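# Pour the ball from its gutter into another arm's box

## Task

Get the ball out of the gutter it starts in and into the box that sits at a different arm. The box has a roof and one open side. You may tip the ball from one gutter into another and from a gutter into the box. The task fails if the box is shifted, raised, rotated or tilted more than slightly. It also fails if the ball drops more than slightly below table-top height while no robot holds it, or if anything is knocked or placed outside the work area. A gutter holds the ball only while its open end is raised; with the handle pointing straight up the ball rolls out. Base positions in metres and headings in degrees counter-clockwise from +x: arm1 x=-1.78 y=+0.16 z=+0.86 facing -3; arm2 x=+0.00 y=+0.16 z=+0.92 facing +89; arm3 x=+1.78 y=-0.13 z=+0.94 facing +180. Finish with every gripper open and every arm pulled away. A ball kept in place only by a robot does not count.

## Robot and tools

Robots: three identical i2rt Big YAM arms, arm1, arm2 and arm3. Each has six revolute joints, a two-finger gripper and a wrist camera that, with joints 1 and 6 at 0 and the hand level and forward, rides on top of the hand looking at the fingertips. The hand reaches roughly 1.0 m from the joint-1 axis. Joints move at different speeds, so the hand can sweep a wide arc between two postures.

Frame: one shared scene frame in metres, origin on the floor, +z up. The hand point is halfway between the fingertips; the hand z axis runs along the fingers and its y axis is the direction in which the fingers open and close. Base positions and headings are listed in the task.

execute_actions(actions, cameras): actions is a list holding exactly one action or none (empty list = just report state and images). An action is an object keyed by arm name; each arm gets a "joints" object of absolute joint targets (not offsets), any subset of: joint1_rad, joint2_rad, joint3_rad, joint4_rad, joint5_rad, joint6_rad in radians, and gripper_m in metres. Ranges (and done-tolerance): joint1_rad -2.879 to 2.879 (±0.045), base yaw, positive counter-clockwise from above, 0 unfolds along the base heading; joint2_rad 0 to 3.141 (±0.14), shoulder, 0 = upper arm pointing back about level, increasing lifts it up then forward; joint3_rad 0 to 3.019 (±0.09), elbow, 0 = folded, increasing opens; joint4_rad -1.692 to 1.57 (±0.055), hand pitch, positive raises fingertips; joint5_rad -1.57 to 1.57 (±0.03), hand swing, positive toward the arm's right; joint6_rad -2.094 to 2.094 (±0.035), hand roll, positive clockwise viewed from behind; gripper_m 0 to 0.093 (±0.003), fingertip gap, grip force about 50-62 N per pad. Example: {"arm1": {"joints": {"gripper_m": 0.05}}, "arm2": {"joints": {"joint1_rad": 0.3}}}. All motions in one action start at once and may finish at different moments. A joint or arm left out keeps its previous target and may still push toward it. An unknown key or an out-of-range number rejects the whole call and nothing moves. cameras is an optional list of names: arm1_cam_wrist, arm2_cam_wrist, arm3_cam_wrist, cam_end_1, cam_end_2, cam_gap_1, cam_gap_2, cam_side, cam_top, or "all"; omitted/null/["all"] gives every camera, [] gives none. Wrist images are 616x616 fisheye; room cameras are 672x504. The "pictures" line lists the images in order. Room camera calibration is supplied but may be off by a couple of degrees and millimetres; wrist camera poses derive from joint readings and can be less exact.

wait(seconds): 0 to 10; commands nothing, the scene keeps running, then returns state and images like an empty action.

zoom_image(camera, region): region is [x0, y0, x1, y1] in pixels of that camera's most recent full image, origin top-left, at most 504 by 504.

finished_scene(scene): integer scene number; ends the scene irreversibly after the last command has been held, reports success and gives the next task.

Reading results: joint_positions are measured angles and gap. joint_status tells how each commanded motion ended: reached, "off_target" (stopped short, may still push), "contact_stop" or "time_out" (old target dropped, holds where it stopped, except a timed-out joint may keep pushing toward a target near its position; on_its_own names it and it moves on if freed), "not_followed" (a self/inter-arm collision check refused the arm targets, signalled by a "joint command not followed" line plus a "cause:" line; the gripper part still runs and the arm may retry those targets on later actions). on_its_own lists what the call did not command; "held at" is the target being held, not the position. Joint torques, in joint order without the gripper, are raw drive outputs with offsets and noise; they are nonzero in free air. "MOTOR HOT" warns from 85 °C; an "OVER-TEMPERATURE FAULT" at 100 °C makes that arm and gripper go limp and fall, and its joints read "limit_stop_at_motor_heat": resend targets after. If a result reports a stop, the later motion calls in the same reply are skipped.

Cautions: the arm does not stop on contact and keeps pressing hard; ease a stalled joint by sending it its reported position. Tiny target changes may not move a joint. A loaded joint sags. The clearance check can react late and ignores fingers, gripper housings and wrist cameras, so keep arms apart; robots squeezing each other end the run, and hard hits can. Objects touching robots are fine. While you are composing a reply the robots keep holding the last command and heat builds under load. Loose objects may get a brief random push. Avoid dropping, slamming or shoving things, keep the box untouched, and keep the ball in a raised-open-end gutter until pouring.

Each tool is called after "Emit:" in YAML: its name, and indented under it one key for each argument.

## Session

Emit:
execute_actions:
  actions: []

Scene clock: 0.00 s.
Joint torques (N m, as the arm reports them, + toward a larger angle): no reading
Motor temperatures (°C, as the motors report them): arm1=[26 25 34 24 22 25] | arm2=[24 31 37 23 23 25] | arm3=[25 30 42 24 26 25]
arm1.joint_positions: joint1_rad=+0.635 joint2_rad=+0.412 joint3_rad=+1.555 joint4_rad=-1.333 joint5_rad=-0.010 joint6_rad=+0.470 gripper_m=+0.095
arm1.joint_status: not commanded
arm1.hand: x=-1.6956 y=+0.2133 z=+1.5075 quat_wxyz=(-0.549, +0.047, -0.769, -0.324) (m; scene frame)
arm2.joint_positions: joint1_rad=-0.806 joint2_rad=+0.636 joint3_rad=+1.650 joint4_rad=-1.240 joint5_rad=-0.269 joint6_rad=+0.479 gripper_m=+0.094
arm2.joint_status: not commanded
arm2.hand: x=+0.1119 y=+0.3281 z=+1.5999 quat_wxyz=(-0.444, +0.187, -0.758, -0.440) (m; scene frame)
arm3.joint_positions: joint1_rad=-0.158 joint2_rad=+0.391 joint3_rad=+1.365 joint4_rad=-1.592 joint5_rad=+0.024 joint6_rad=-0.015 gripper_m=+0.095
arm3.joint_status: not commanded
arm3.hand: x=+1.6631 y=-0.1053 z=+1.4497 quat_wxyz=(-0.053, +0.889, -0.071, -0.450) (m; scene frame)
pictures: arm1_cam_wrist, arm2_cam_wrist, arm3_cam_wrist, cam_end_1, cam_end_2, cam_gap_1, cam_gap_2, cam_side, cam_top
camera_calibration (this result's frames):
arm1_cam_wrist: T_world_to_cam=[[0.421104, -0.792442, -0.441256, 1.54638], [-0.790244, -0.0817651, -0.607313, -0.400126], [0.445182, 0.604441, -0.660654, 1.75047], [0, 0, 0, 1]] pos_world=[-1.74666, 0.134646, 1.59581]
arm2_cam_wrist: T_world_to_cam=[[0.679691, -0.533279, -0.50362, 0.905141], [-0.726628, -0.395774, -0.561583, 1.11685], [0.100161, 0.747647, -0.656499, 0.918762], [0, 0, 0, 1]] pos_world=[0.104293, 0.237803, 1.68622]
arm3_cam_wrist: T_world_to_cam=[[0.177247, 0.984021, 0.0168975, -0.215181], [0.934877, -0.16298, -0.315346, -1.10718], [-0.307553, 0.0716913, -0.948826, 2.01605], [0, 0, 0, 1]] pos_world=[1.69326, -0.113239, 1.56737]
Images, in order (width x height): arm1_cam_wrist 616x616, arm2_cam_wrist 616x616, arm3_cam_wrist 616x616, cam_end_1 672x504, cam_end_2 672x504, cam_gap_1 672x504, cam_gap_2 672x504, cam_side 672x504, cam_top 672x504.

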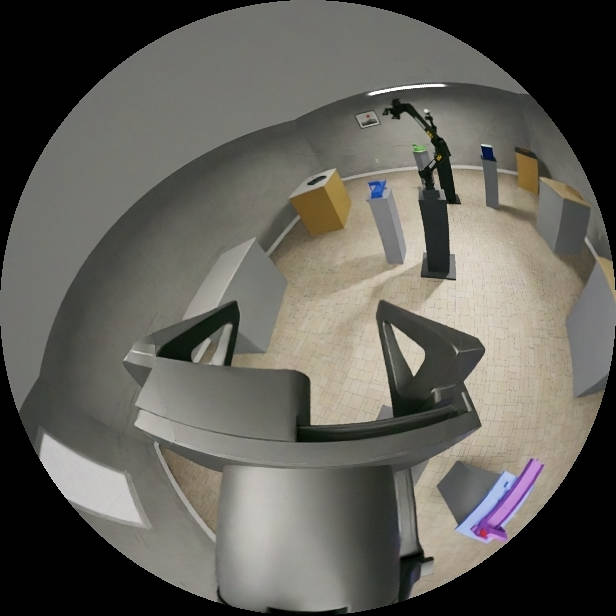

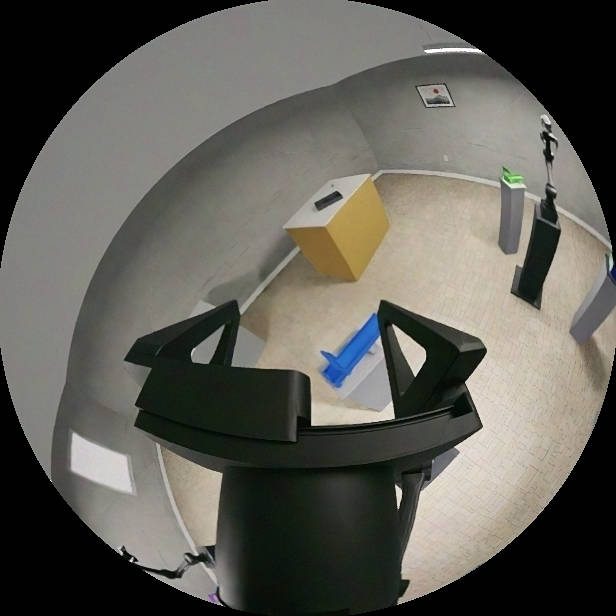

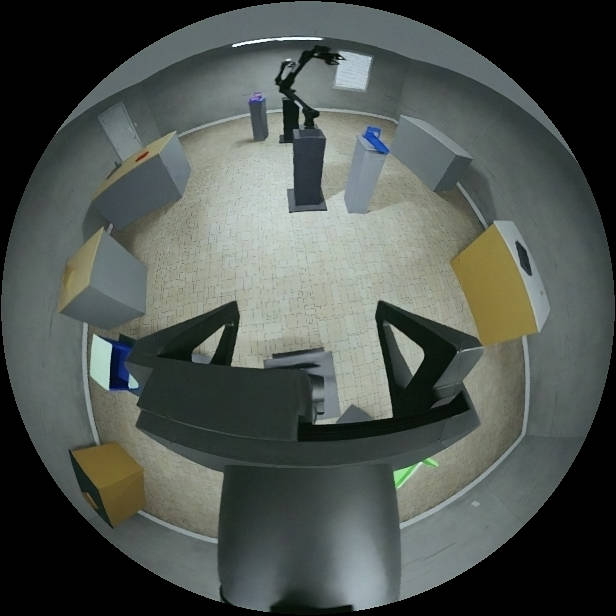

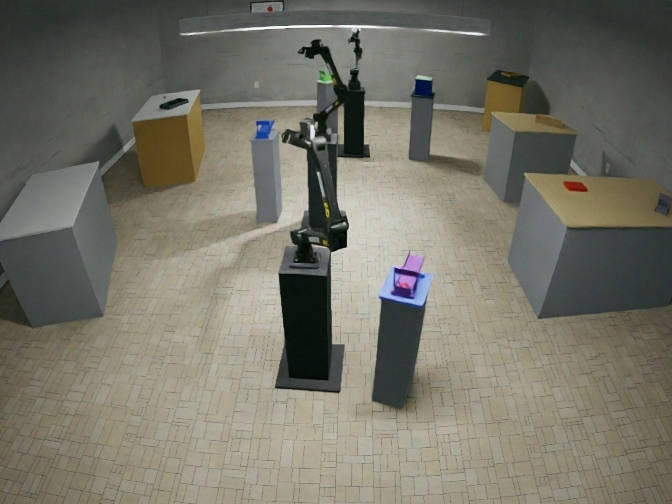

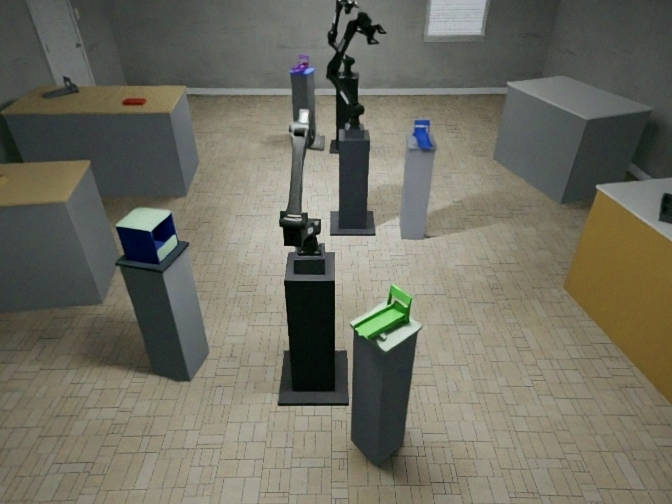

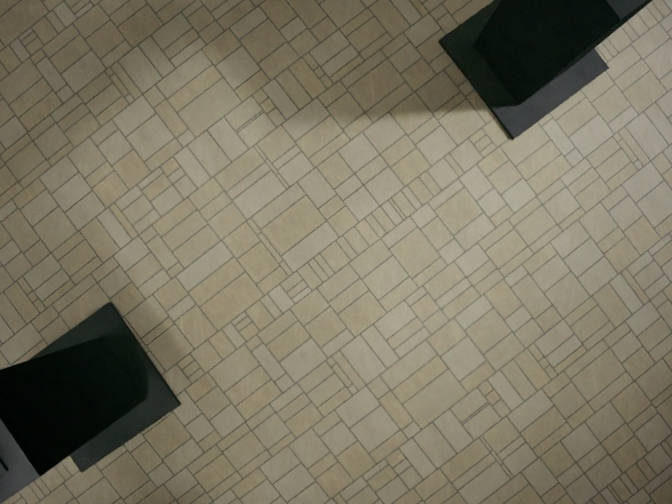

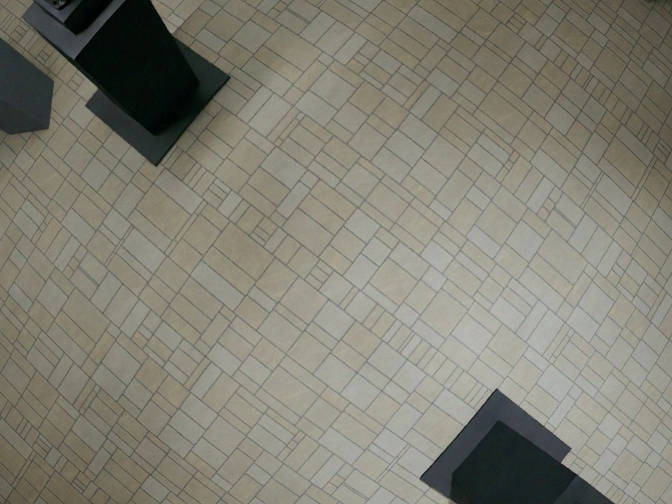

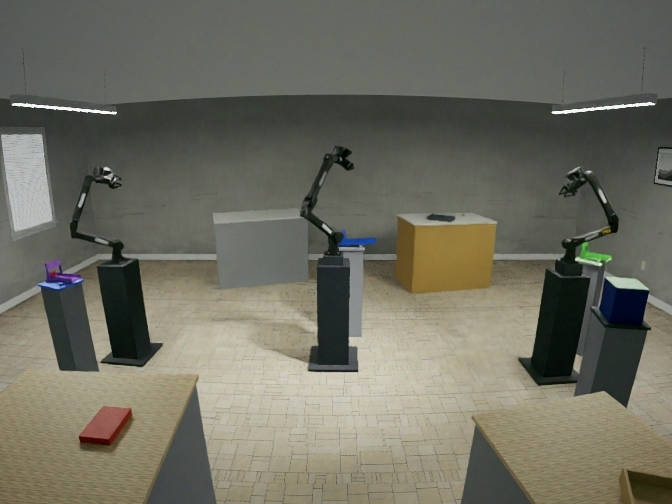

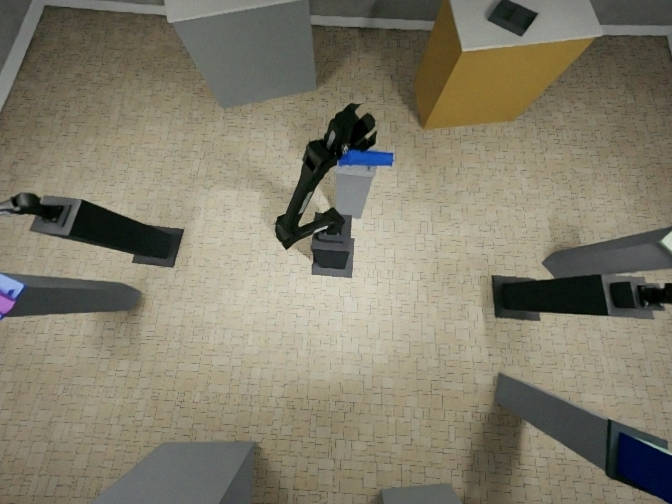

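Emit:
zoom_image:
  camera: "cam_end_1"
  region: [350,230,470,330]

Emit:
zoom_image:
  camera: "cam_side"
  region: [20,240,140,330]

Emit:
zoom_image:
  camera: "cam_top"
  region: [300,120,420,220]

Emit:
zoom_image:
  camera: "cam_end_2"
  region: [330,270,450,370]

Emit:
zoom_image:
  camera: "cam_end_2"
  region: [100,190,220,290]

Region (350, 230, 470, 330) of cam_end_1's 672x504 image, scaled by 4.200, with more detail than that image has.

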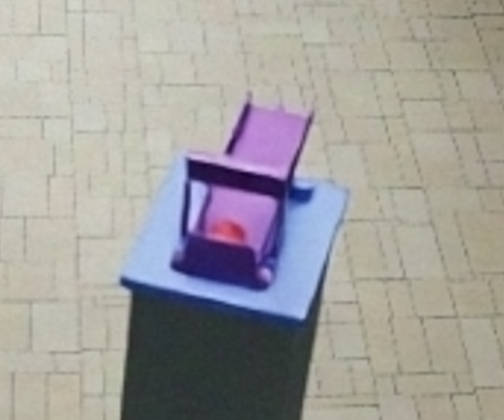

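Region (20, 240, 140, 330) of cam_side's 672x504 image, scaled by 4.200, with more detail than that image has; it fills the top 378 rows of this view, and the rest is white.

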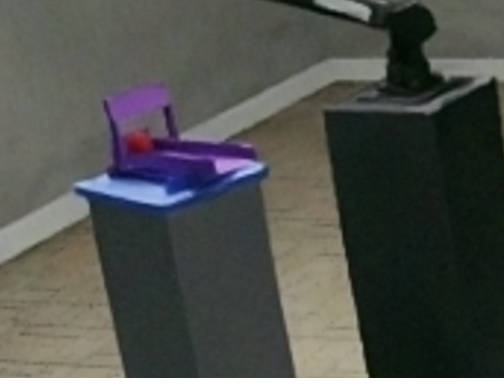

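Region (300, 120, 420, 220) of cam_top's 672x504 image, scaled by 4.200, with more detail than that image has.

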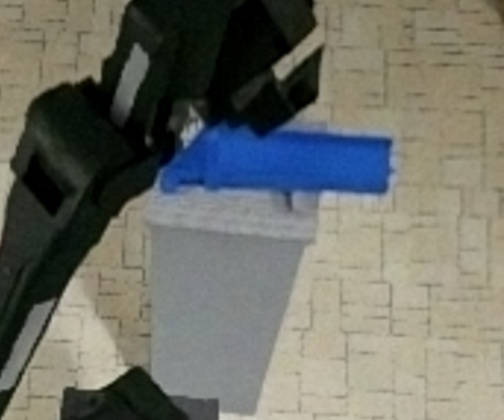

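Region (330, 270, 450, 370) of cam_end_2's 672x504 image, scaled by 4.200, with more detail than that image has.

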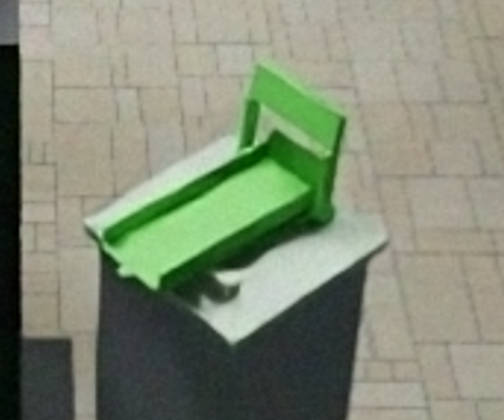

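Region (100, 190, 220, 290) of cam_end_2's 672x504 image, scaled by 4.200, with more detail than that image has.

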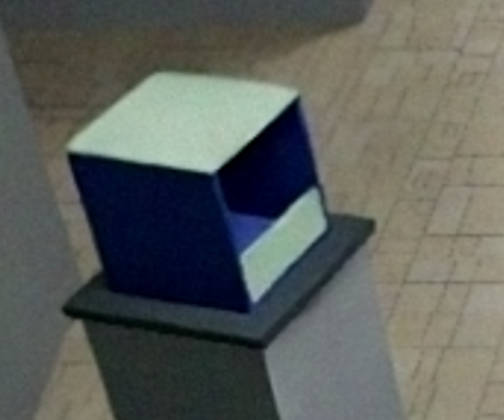

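Emit:
execute_actions:
  actions:
    - {"arm1":{"joints":{"joint1_rad":-1.965,"joint2_rad":1.655,"joint3_rad":1.65,"joint4_rad":-1.527,"joint5_rad":-0.1,"joint6_rad":-0.14,"gripper_m":0.08}},"arm2":{"joints":{"joint1_rad":-0.122,"joint2_rad":1.66,"joint3_rad":1.49,"joint4_rad":-1.37,"joint5_rad":0.1,"joint6_rad":-0.19,"gripper_m":0.08}},"arm3":{"joints":{"joint1_rad":-2.267,"joint2_rad":1.79,"joint3_rad":1.52,"joint4_rad":-1.16,"joint5_rad":0.136,"joint6_rad":-0.712,"gripper_m":0.08}}}
  cameras: ["arm1_cam_wrist","arm2_cam_wrist","arm3_cam_wrist","cam_side"]

Scene clock: 70.20 s.
Joint torques (N m, as the arm reports them, + toward a larger angle): arm1=[ -0.11 -18.99   7.92  -0.3   -0.12  -0.22] | arm2=[  1.26 -14.56  11.5   -0.15   0.05  -0.08] | arm3=[  0.92 -20.73   8.5    0.42   0.02  -0.07]
Motor temperatures (°C, as the motors report them): arm1=[26 26 38 25 22 25] | arm2=[24 31 40 24 23 25] | arm3=[25 30 46 24 26 25]
arm1.joint_positions: joint1_rad=-1.974 joint2_rad=+1.672 joint3_rad=+1.649 joint4_rad=-1.514 joint5_rad=-0.099 joint6_rad=-0.132 gripper_m=+0.080
arm1.joint_status: all done
arm1.hand: x=-1.9925 y=-0.3160 z=+1.1087 quat_wxyz=(-0.052, -0.810, -0.584, -0.009) (m; scene frame)
arm2.joint_positions: joint1_rad=-0.116 joint2_rad=+1.658 joint3_rad=+1.477 joint4_rad=-1.355 joint5_rad=+0.097 joint6_rad=-0.182 gripper_m=+0.080
arm2.joint_status: all done
arm2.hand: x=+0.0850 y=+0.6624 z=+1.1071 quat_wxyz=(-0.042, +0.722, -0.690, +0.029) (m; scene frame)
arm3.joint_positions: joint1_rad=-2.271 joint2_rad=+1.803 joint3_rad=+1.512 joint4_rad=-1.156 joint5_rad=+0.137 joint6_rad=-0.702 gripper_m=+0.080
arm3.joint_status: all done
arm3.hand: x=+2.1673 y=+0.2913 z=+1.0771 quat_wxyz=(-0.072, +0.699, -0.708, +0.067) (m; scene frame)
pictures: arm1_cam_wrist, arm2_cam_wrist, arm3_cam_wrist, cam_side
camera_calibration (this result's frames):
arm1_cam_wrist: T_world_to_cam=[[-0.94738, 0.308835, -0.0842207, -1.69856], [0.218982, 0.817154, 0.533204, 0.110315], [0.233493, 0.486704, -0.841784, 1.68094], [0, 0, 0, 1]] pos_world=[-2.02582, -0.38369, 1.21311]
arm2_cam_wrist: T_world_to_cam=[[0.995008, 0.0453673, 0.0888835, -0.212541], [-0.0124203, -0.827461, 0.561386, -0.0651188], [0.0990162, -0.559687, -0.822767, 1.39816], [0, 0, 0, 1]] pos_world=[0.07223, 0.738293, 1.20581]
arm3_cam_wrist: T_world_to_cam=[[0.981246, -0.0268331, 0.190881, -2.32393], [-0.131455, -0.817416, 0.560849, -0.073482], [0.14098, -0.575423, -0.805613, 0.851299], [0, 0, 0, 1]] pos_world=[2.15068, 0.367433, 1.17063]
Images, in order (width x height): arm1_cam_wrist 616x616, arm2_cam_wrist 616x616, arm3_cam_wrist 616x616, cam_side 672x504.

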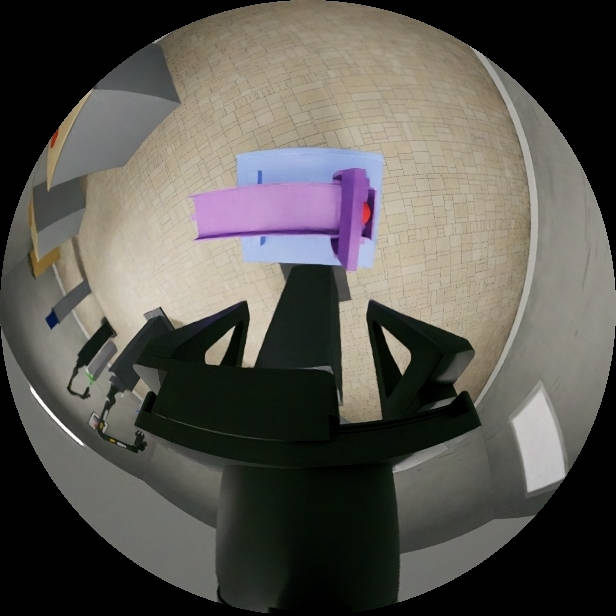

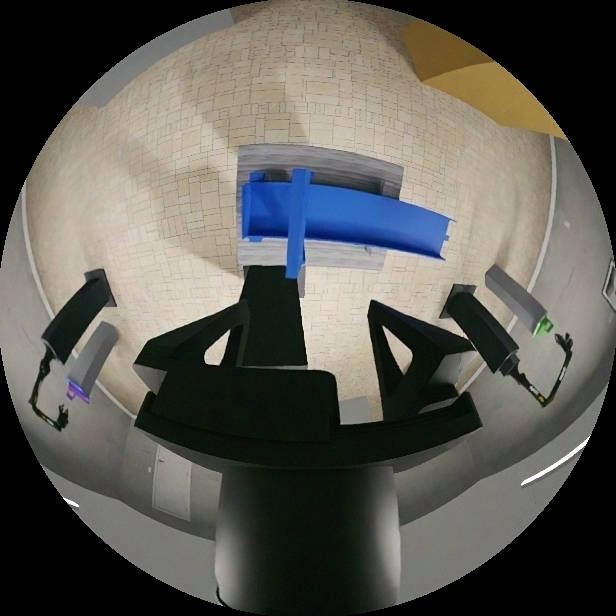

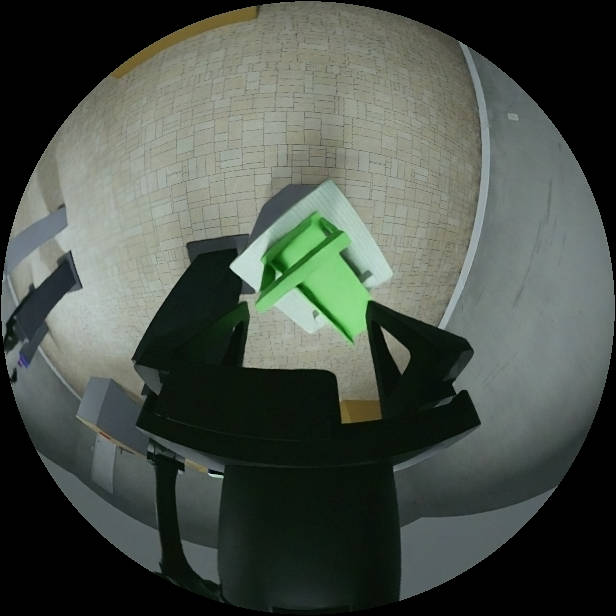

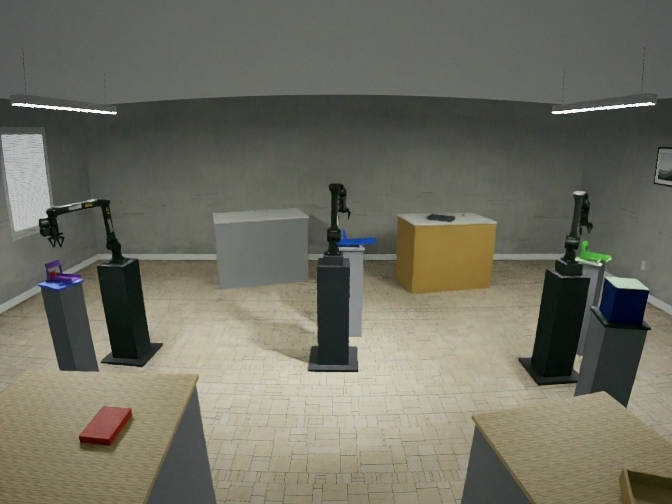

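Emit:
zoom_image:
  camera: "arm1_cam_wrist"
  region: [180,130,400,300]

Emit:
zoom_image:
  camera: "arm2_cam_wrist"
  region: [220,130,470,300]

Emit:
zoom_image:
  camera: "arm3_cam_wrist"
  region: [220,170,410,350]

Region (180, 130, 400, 300) of arm1_cam_wrist's 616x616 image, scaled by 2.291, with more detail than that image has; it fills the top 389 rows of this view, and the rest is white.

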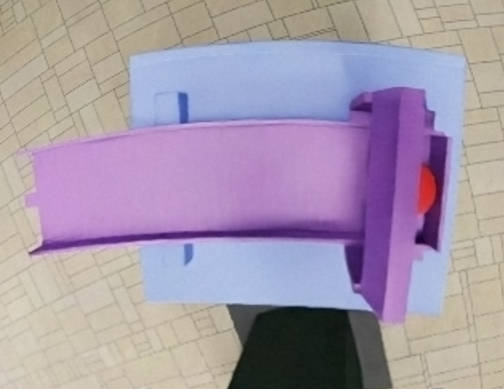

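Region (220, 130, 470, 300) of arm2_cam_wrist's 616x616 image, scaled by 2.016, with more detail than that image has; it fills the top 343 rows of this view, and the rest is white.

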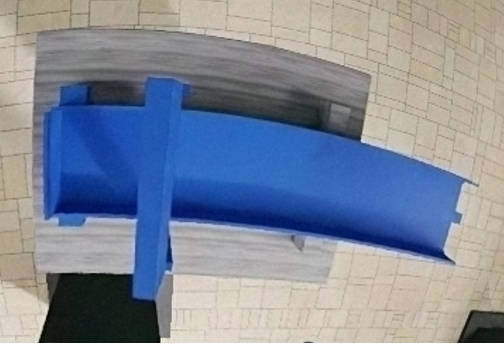

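Region (220, 170, 410, 350) of arm3_cam_wrist's 616x616 image, scaled by 2.653, with more detail than that image has; it fills the top 477 rows of this view, and the rest is white.

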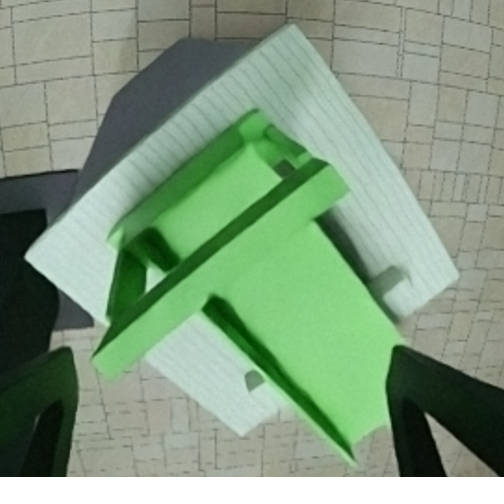

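Emit:
execute_actions:
  actions:
    - {"arm1":{"joints":{"joint1_rad":-2.063,"joint2_rad":1.87,"joint3_rad":1.77,"joint4_rad":-1.47,"joint5_rad":-0.175,"joint6_rad":-0.25}},"arm2":{"joints":{"joint1_rad":-0.077,"joint2_rad":1.785,"joint3_rad":1.475,"joint4_rad":-1.238,"joint5_rad":0.18,"joint6_rad":-0.035}},"arm3":{"joints":{"joint1_rad":-2.285,"joint2_rad":1.905,"joint3_rad":1.63,"joint4_rad":-1.285,"joint5_rad":0.176,"joint6_rad":0.23}}}
  cameras: ["arm1_cam_wrist","arm2_cam_wrist","arm3_cam_wrist"]

Scene clock: 145.83 s.
Joint torques (N m, as the arm reports them, + toward a larger angle): arm1=[ -0.04 -22.36  10.18   0.31  -0.25  -0.22] | arm2=[  1.7  -16.87  10.61   1.01   0.1    0.07] | arm3=[ -1.42 -21.08  10.86  -0.02   0.33   0.16]
Motor temperatures (°C, as the motors report them): arm1=[26 30 42 24 22 25] | arm2=[24 34 43 23 23 25] | arm3=[25 34 48 24 26 25]
arm1.joint_positions: joint1_rad=-2.072 joint2_rad=+1.885 joint3_rad=+1.734 joint4_rad=-1.479 joint5_rad=-0.173 joint6_rad=-0.242 gripper_m=+0.080
arm1.joint_status: all done
arm1.hand: x=-2.0528 y=-0.3413 z=+1.0313 quat_wxyz=(-0.069, -0.806, -0.584, -0.060) (m; scene frame)
arm2.joint_positions: joint1_rad=-0.077 joint2_rad=+1.786 joint3_rad=+1.468 joint4_rad=-1.253 joint5_rad=+0.178 joint6_rad=-0.043 gripper_m=+0.080
arm2.joint_status: all done
arm2.hand: x=+0.0810 y=+0.6886 z=+1.0416 quat_wxyz=(-0.057, +0.686, -0.722, +0.068) (m; scene frame)
arm3.joint_positions: joint1_rad=-2.273 joint2_rad=+1.901 joint3_rad=+1.582 joint4_rad=-1.276 joint5_rad=+0.173 joint6_rad=+0.220 gripper_m=+0.080
arm3.joint_status: all done
arm3.hand: x=+2.1693 y=+0.2830 z=+1.0496 quat_wxyz=(-0.041, +0.315, -0.945, +0.081) (m; scene frame)
pictures: arm1_cam_wrist, arm2_cam_wrist, arm3_cam_wrist
camera_calibration (this result's frames):
arm1_cam_wrist: T_world_to_cam=[[-0.937236, 0.30348, -0.17172, -1.64517], [0.153544, 0.801339, 0.57817, -0.000706598], [0.313069, 0.515515, -0.797641, 1.76987], [0, 0, 0, 1]] pos_world=[-2.0959, -0.412553, 1.12962]
arm2_cam_wrist: T_world_to_cam=[[0.98523, -0.049478, 0.163933, -0.21599], [-0.136528, -0.804802, 0.577627, -0.0291711], [0.103353, -0.591477, -0.79967, 1.35678], [0, 0, 0, 1]] pos_world=[0.0685892, 0.768339, 1.13723]
arm3_cam_wrist: T_world_to_cam=[[0.579376, -0.796279, 0.173963, -1.21362], [-0.728619, -0.410339, 0.548394, 1.12867], [-0.365291, -0.444479, -0.817925, 1.89822], [0, 0, 0, 1]] pos_world=[2.21892, 0.340474, 1.14477]
Images, in order (width x height): arm1_cam_wrist 616x616, arm2_cam_wrist 616x616, arm3_cam_wrist 616x616.

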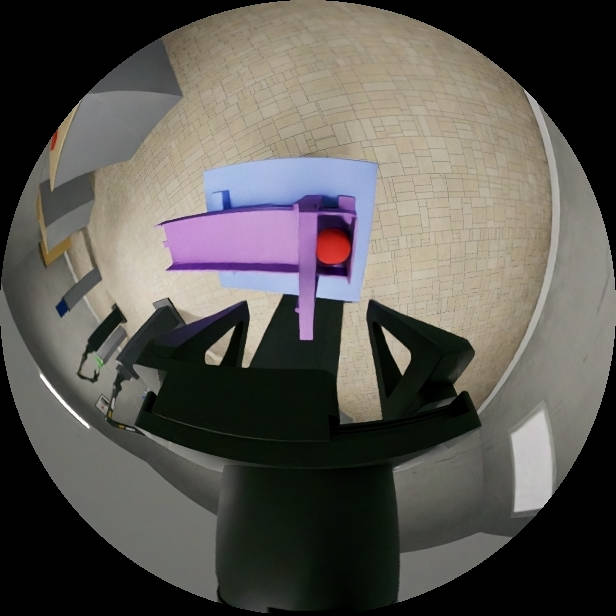

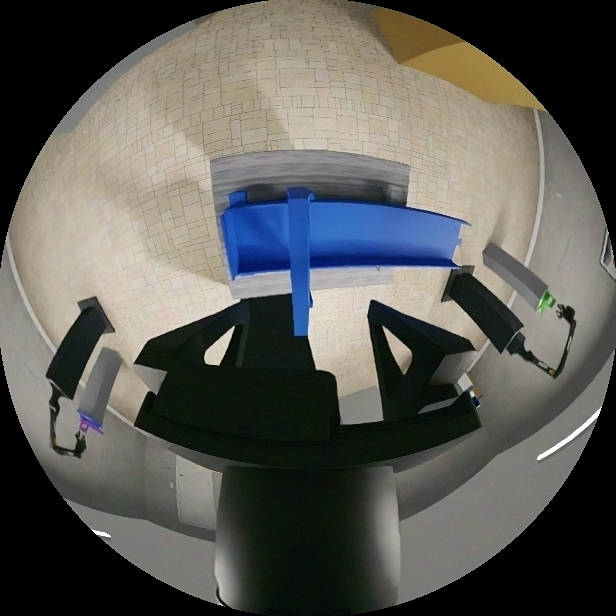

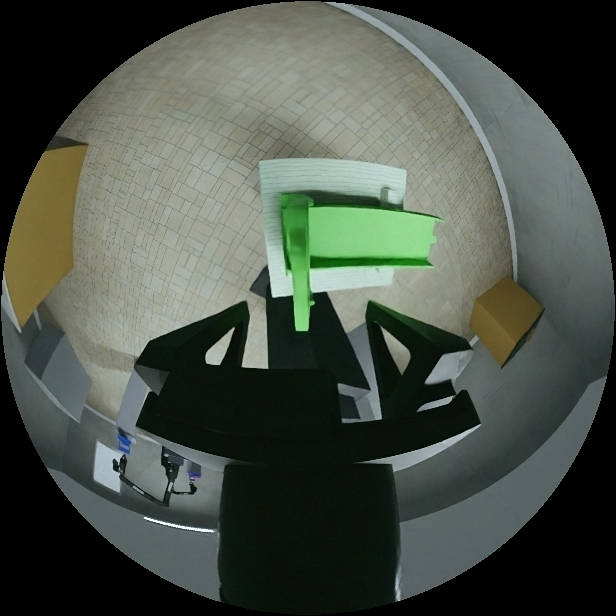

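Emit:
execute_actions:
  actions:
    - {"arm1":{"joints":{"joint2_rad":1.91,"joint3_rad":1.625,"joint4_rad":-1.32}},"arm2":{"joints":{"joint2_rad":1.845,"joint3_rad":1.385,"joint4_rad":-1.09}},"arm3":{"joints":{"joint2_rad":1.97,"joint3_rad":1.505,"joint4_rad":-1.13}}}
  cameras: ["arm1_cam_wrist","arm2_cam_wrist","arm3_cam_wrist"]

Scene clock: 161.83 s.
Joint torques (N m, as the arm reports them, + toward a larger angle): arm1=[  0.04 -20.41   7.13   0.54  -0.25  -0.22] | arm2=[  1.62 -15.34   9.78   1.14   0.11   0.06] | arm3=[ -0.95 -20.64   7.19   0.66   0.35   0.14]
Motor temperatures (°C, as the motors report them): arm1=[26 31 45 24 22 25] | arm2=[24 34 42 23 23 25] | arm3=[25 35 50 24 26 25]
arm1.joint_positions: joint1_rad=-2.072 joint2_rad=+1.906 joint3_rad=+1.630 joint4_rad=-1.333 joint5_rad=-0.173 joint6_rad=-0.242 gripper_m=+0.080
arm1.joint_status: all done
arm1.hand: x=-2.0538 y=-0.3428 z=+0.9806 quat_wxyz=(-0.073, -0.806, -0.585, -0.050) (m; scene frame)
arm2.joint_positions: joint1_rad=-0.077 joint2_rad=+1.836 joint3_rad=+1.381 joint4_rad=-1.106 joint5_rad=+0.178 joint6_rad=-0.043 gripper_m=+0.080
arm2.joint_status: all done
arm2.hand: x=+0.0809 y=+0.6889 z=+0.9857 quat_wxyz=(-0.061, +0.686, -0.722, +0.064) (m; scene frame)
arm3.joint_positions: joint1_rad=-2.273 joint2_rad=+1.973 joint3_rad=+1.501 joint4_rad=-1.141 joint5_rad=+0.173 joint6_rad=+0.220 gripper_m=+0.080
arm3.joint_status: all done
arm3.hand: x=+2.1679 y=+0.2805 z=+0.9813 quat_wxyz=(-0.033, +0.316, -0.944, +0.086) (m; scene frame)
pictures: arm1_cam_wrist, arm2_cam_wrist, arm3_cam_wrist
camera_calibration (this result's frames):
arm1_cam_wrist: T_world_to_cam=[[-0.939069, 0.300511, -0.166864, -1.66386], [0.159712, 0.811336, 0.56234, 0.061651], [0.304371, 0.501425, -0.809895, 1.71983], [0, 0, 0, 1]] pos_world=[-2.0958, -0.412378, 1.08058]
arm2_cam_wrist: T_world_to_cam=[[0.985064, -0.0512341, 0.164389, -0.206013], [-0.137114, -0.810897, 0.568899, 0.0161694], [0.104155, -0.582942, -0.80581, 1.31237], [0, 0, 0, 1]] pos_world=[0.0684636, 0.767591, 1.08219]
arm3_cam_wrist: T_world_to_cam=[[0.581041, -0.794044, 0.178566, -1.21173], [-0.722271, -0.401955, 0.562811, 1.13391], [-0.375121, -0.45599, -0.807067, 1.8546], [0, 0, 0, 1]] pos_world=[2.21875, 0.339293, 1.07499]
Images, in order (width x height): arm1_cam_wrist 616x616, arm2_cam_wrist 616x616, arm3_cam_wrist 616x616.

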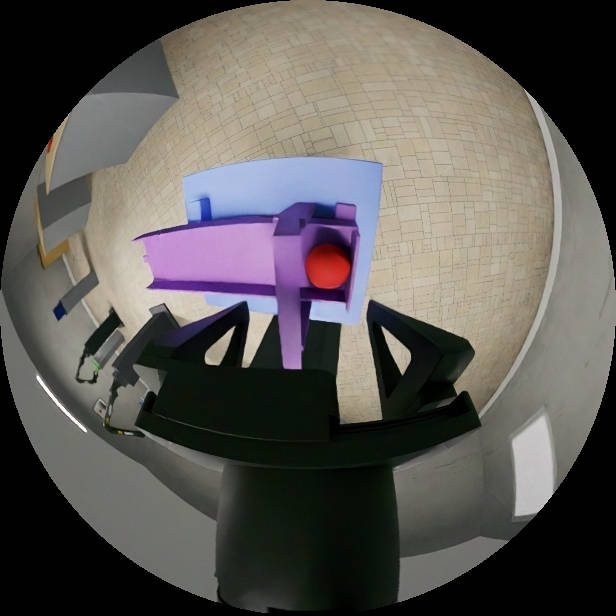

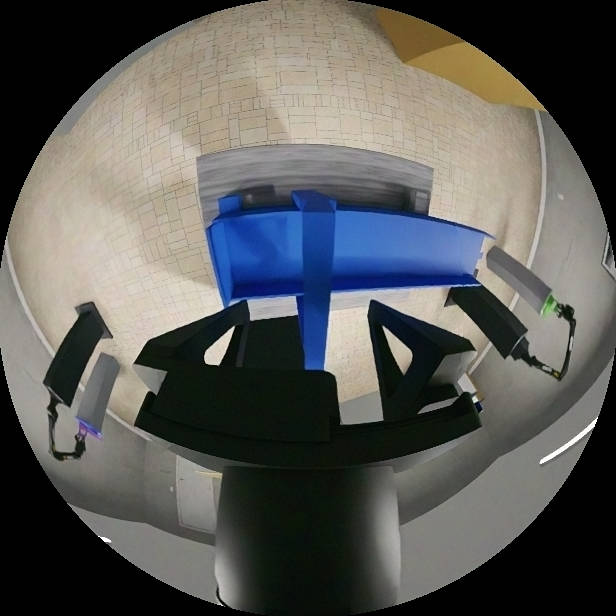

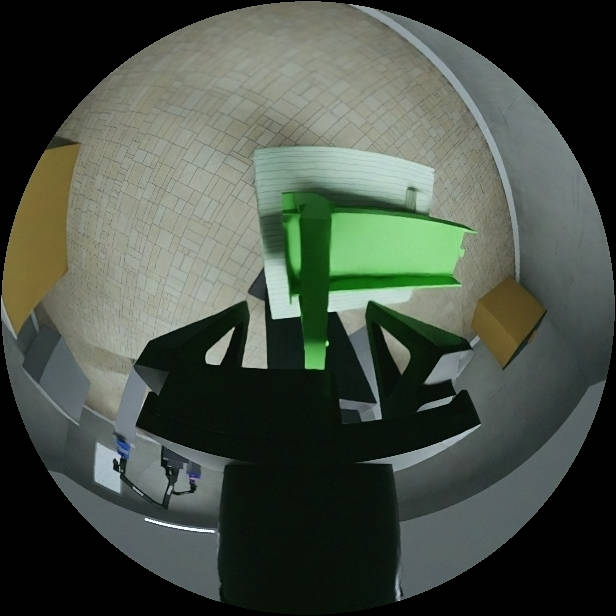

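Emit:
execute_actions:
  actions:
    - {"arm1":{"joints":{"joint3_rad":1.60,"joint4_rad":-1.295}},"arm2":{"joints":{"joint3_rad":1.355,"joint4_rad":-1.07}},"arm3":{"joints":{"joint3_rad":1.475,"joint4_rad":-1.105}}}
  cameras: []

Emit:
execute_actions:
  actions:
    - {"arm1":{"joints":{"gripper_m":0.0}},"arm2":{"joints":{"gripper_m":0.0}},"arm3":{"joints":{"gripper_m":0.0}}}
  cameras: ["arm1_cam_wrist","arm2_cam_wrist","arm3_cam_wrist"]

Scene clock: 171.57 s.
Joint torques (N m, as the arm reports them, + toward a larger angle): arm1=[ -0.04 -20.39   6.79   0.56  -0.24  -0.22] | arm2=[  1.63 -16.12   9.25   1.06   0.1    0.06] | arm3=[ -1.09 -21.06   6.88   0.38   0.3    0.19]
Motor temperatures (°C, as the motors report them): arm1=[26 31 43 24 22 25] | arm2=[24 34 41 23 23 25] | arm3=[25 35 48 24 26 25]
arm1.joint_positions: joint1_rad=-2.072 joint2_rad=+1.906 joint3_rad=+1.608 joint4_rad=-1.309 joint5_rad=-0.173 joint6_rad=-0.242 gripper_m=+0.080
arm1.joint_status: all done
arm1.hand: x=-2.0529 y=-0.3414 z=+0.9726 quat_wxyz=(-0.073, -0.806, -0.585, -0.049) (m; scene frame)
arm2.joint_positions: joint1_rad=-0.077 joint2_rad=+1.836 joint3_rad=+1.354 joint4_rad=-1.087 joint5_rad=+0.178 joint6_rad=-0.043 gripper_m=+0.080
arm2.joint_status: all done
arm2.hand: x=+0.0803 y=+0.6825 z=+0.9766 quat_wxyz=(-0.058, +0.686, -0.722, +0.067) (m; scene frame)
arm3.joint_positions: joint1_rad=-2.273 joint2_rad=+1.973 joint3_rad=+1.477 joint4_rad=-1.116 joint5_rad=+0.173 joint6_rad=+0.220 gripper_m=+0.080
arm3.joint_status: all done
arm3.hand: x=+2.1655 y=+0.2775 z=+0.9732 quat_wxyz=(-0.033, +0.316, -0.944, +0.086) (m; scene frame)
pictures: none
No camera images: the call's "cameras" was empty. Leave "cameras" out to get every camera's image.

Scene clock: 172.27 s.
Joint torques (N m, as the arm reports them, + toward a larger angle): arm1=[ -0.22 -20.3    6.81   0.57   0.28  -0.21] | arm2=[  1.83 -15.4    9.33   1.1   -0.22   0.03] | arm3=[ -1.22 -21.44   6.88   0.23  -0.12   0.13]
Motor temperatures (°C, as the motors report them): arm1=[26 31 43 24 22 25] | arm2=[24 34 41 23 23 25] | arm3=[25 35 48 24 26 25]
arm1.joint_positions: joint1_rad=-2.070 joint2_rad=+1.904 joint3_rad=+1.608 joint4_rad=-1.309 joint5_rad=-0.185 joint6_rad=-0.243 gripper_m=+0.012
arm1.joint_status: gripper_m off_target (ended at +0.012, target +0.000)
arm1.hand: x=-2.0504 y=-0.3429 z=+0.9736 quat_wxyz=(-0.079, -0.805, -0.586, -0.051) (m; scene frame)
arm2.joint_positions: joint1_rad=-0.076 joint2_rad=+1.835 joint3_rad=+1.354 joint4_rad=-1.087 joint5_rad=+0.189 joint6_rad=-0.039 gripper_m=+0.011
arm2.joint_status: gripper_m off_target (ended at +0.011, target +0.000)
arm2.hand: x=+0.0820 y=+0.6824 z=+0.9773 quat_wxyz=(-0.062, +0.684, -0.723, +0.070) (m; scene frame)
arm3.joint_positions: joint1_rad=-2.274 joint2_rad=+1.969 joint3_rad=+1.477 joint4_rad=-1.115 joint5_rad=+0.185 joint6_rad=+0.223 gripper_m=+0.012
arm3.joint_status: gripper_m off_target (ended at +0.012, target +0.000)
arm3.hand: x=+2.1682 y=+0.2760 z=+0.9758 quat_wxyz=(-0.039, +0.313, -0.945, +0.089) (m; scene frame)
pictures: arm1_cam_wrist, arm2_cam_wrist, arm3_cam_wrist
camera_calibration (this result's frames):
arm1_cam_wrist: T_world_to_cam=[[-0.938241, 0.297133, -0.177247, -1.65124], [0.153732, 0.816979, 0.555799, 0.0611368], [0.309953, 0.494224, -0.812202, 1.72438], [0, 0, 0, 1]] pos_world=[-2.09313, -0.411543, 1.07389]
arm2_cam_wrist: T_world_to_cam=[[0.983091, -0.0538096, 0.175036, -0.214497], [-0.146141, -0.806515, 0.572867, 0.00971359], [0.110343, -0.58876, -0.800741, 1.30026], [0, 0, 0, 1]] pos_world=[0.0688144, 0.761836, 1.07316]
arm3_cam_wrist: T_world_to_cam=[[0.574961, -0.796211, 0.188329, -1.21022], [-0.731679, -0.397357, 0.553852, 1.16322], [-0.36615, -0.456239, -0.811036, 1.83279], [0, 0, 0, 1]] pos_world=[2.21801, 0.33482, 1.07013]
Images, in order (width x height): arm1_cam_wrist 616x616, arm2_cam_wrist 616x616, arm3_cam_wrist 616x616.

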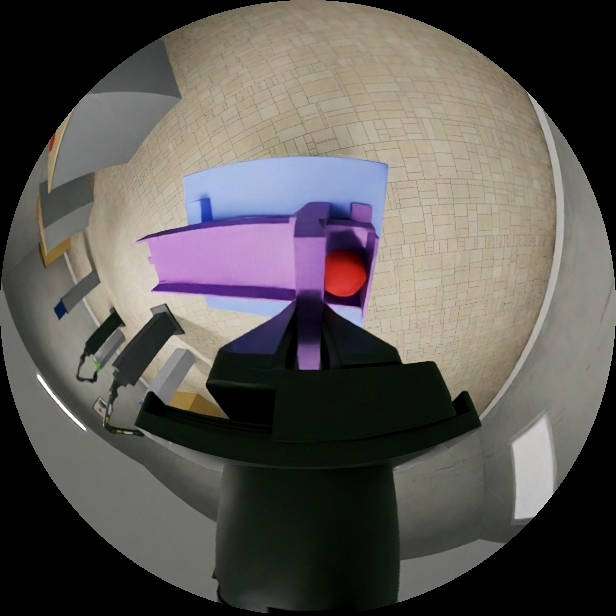

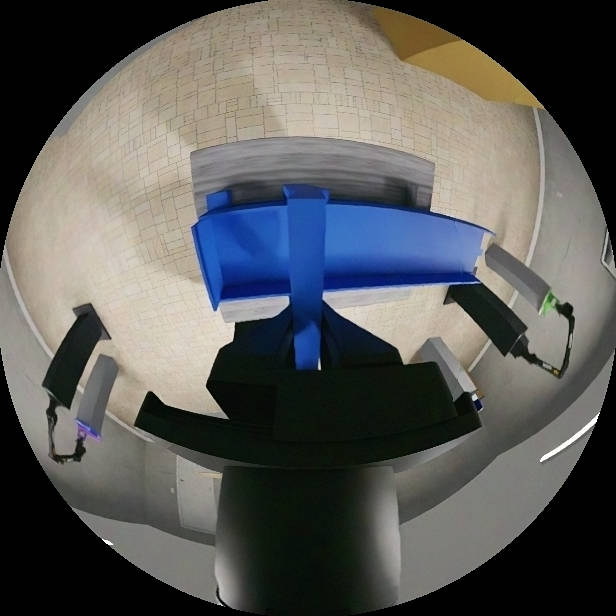

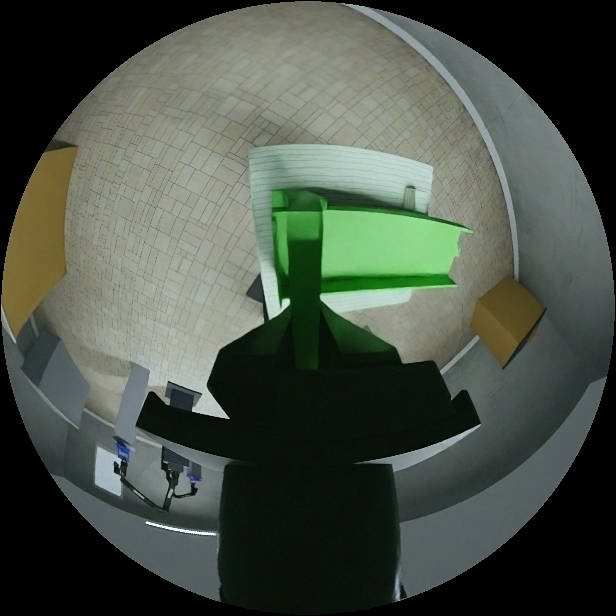

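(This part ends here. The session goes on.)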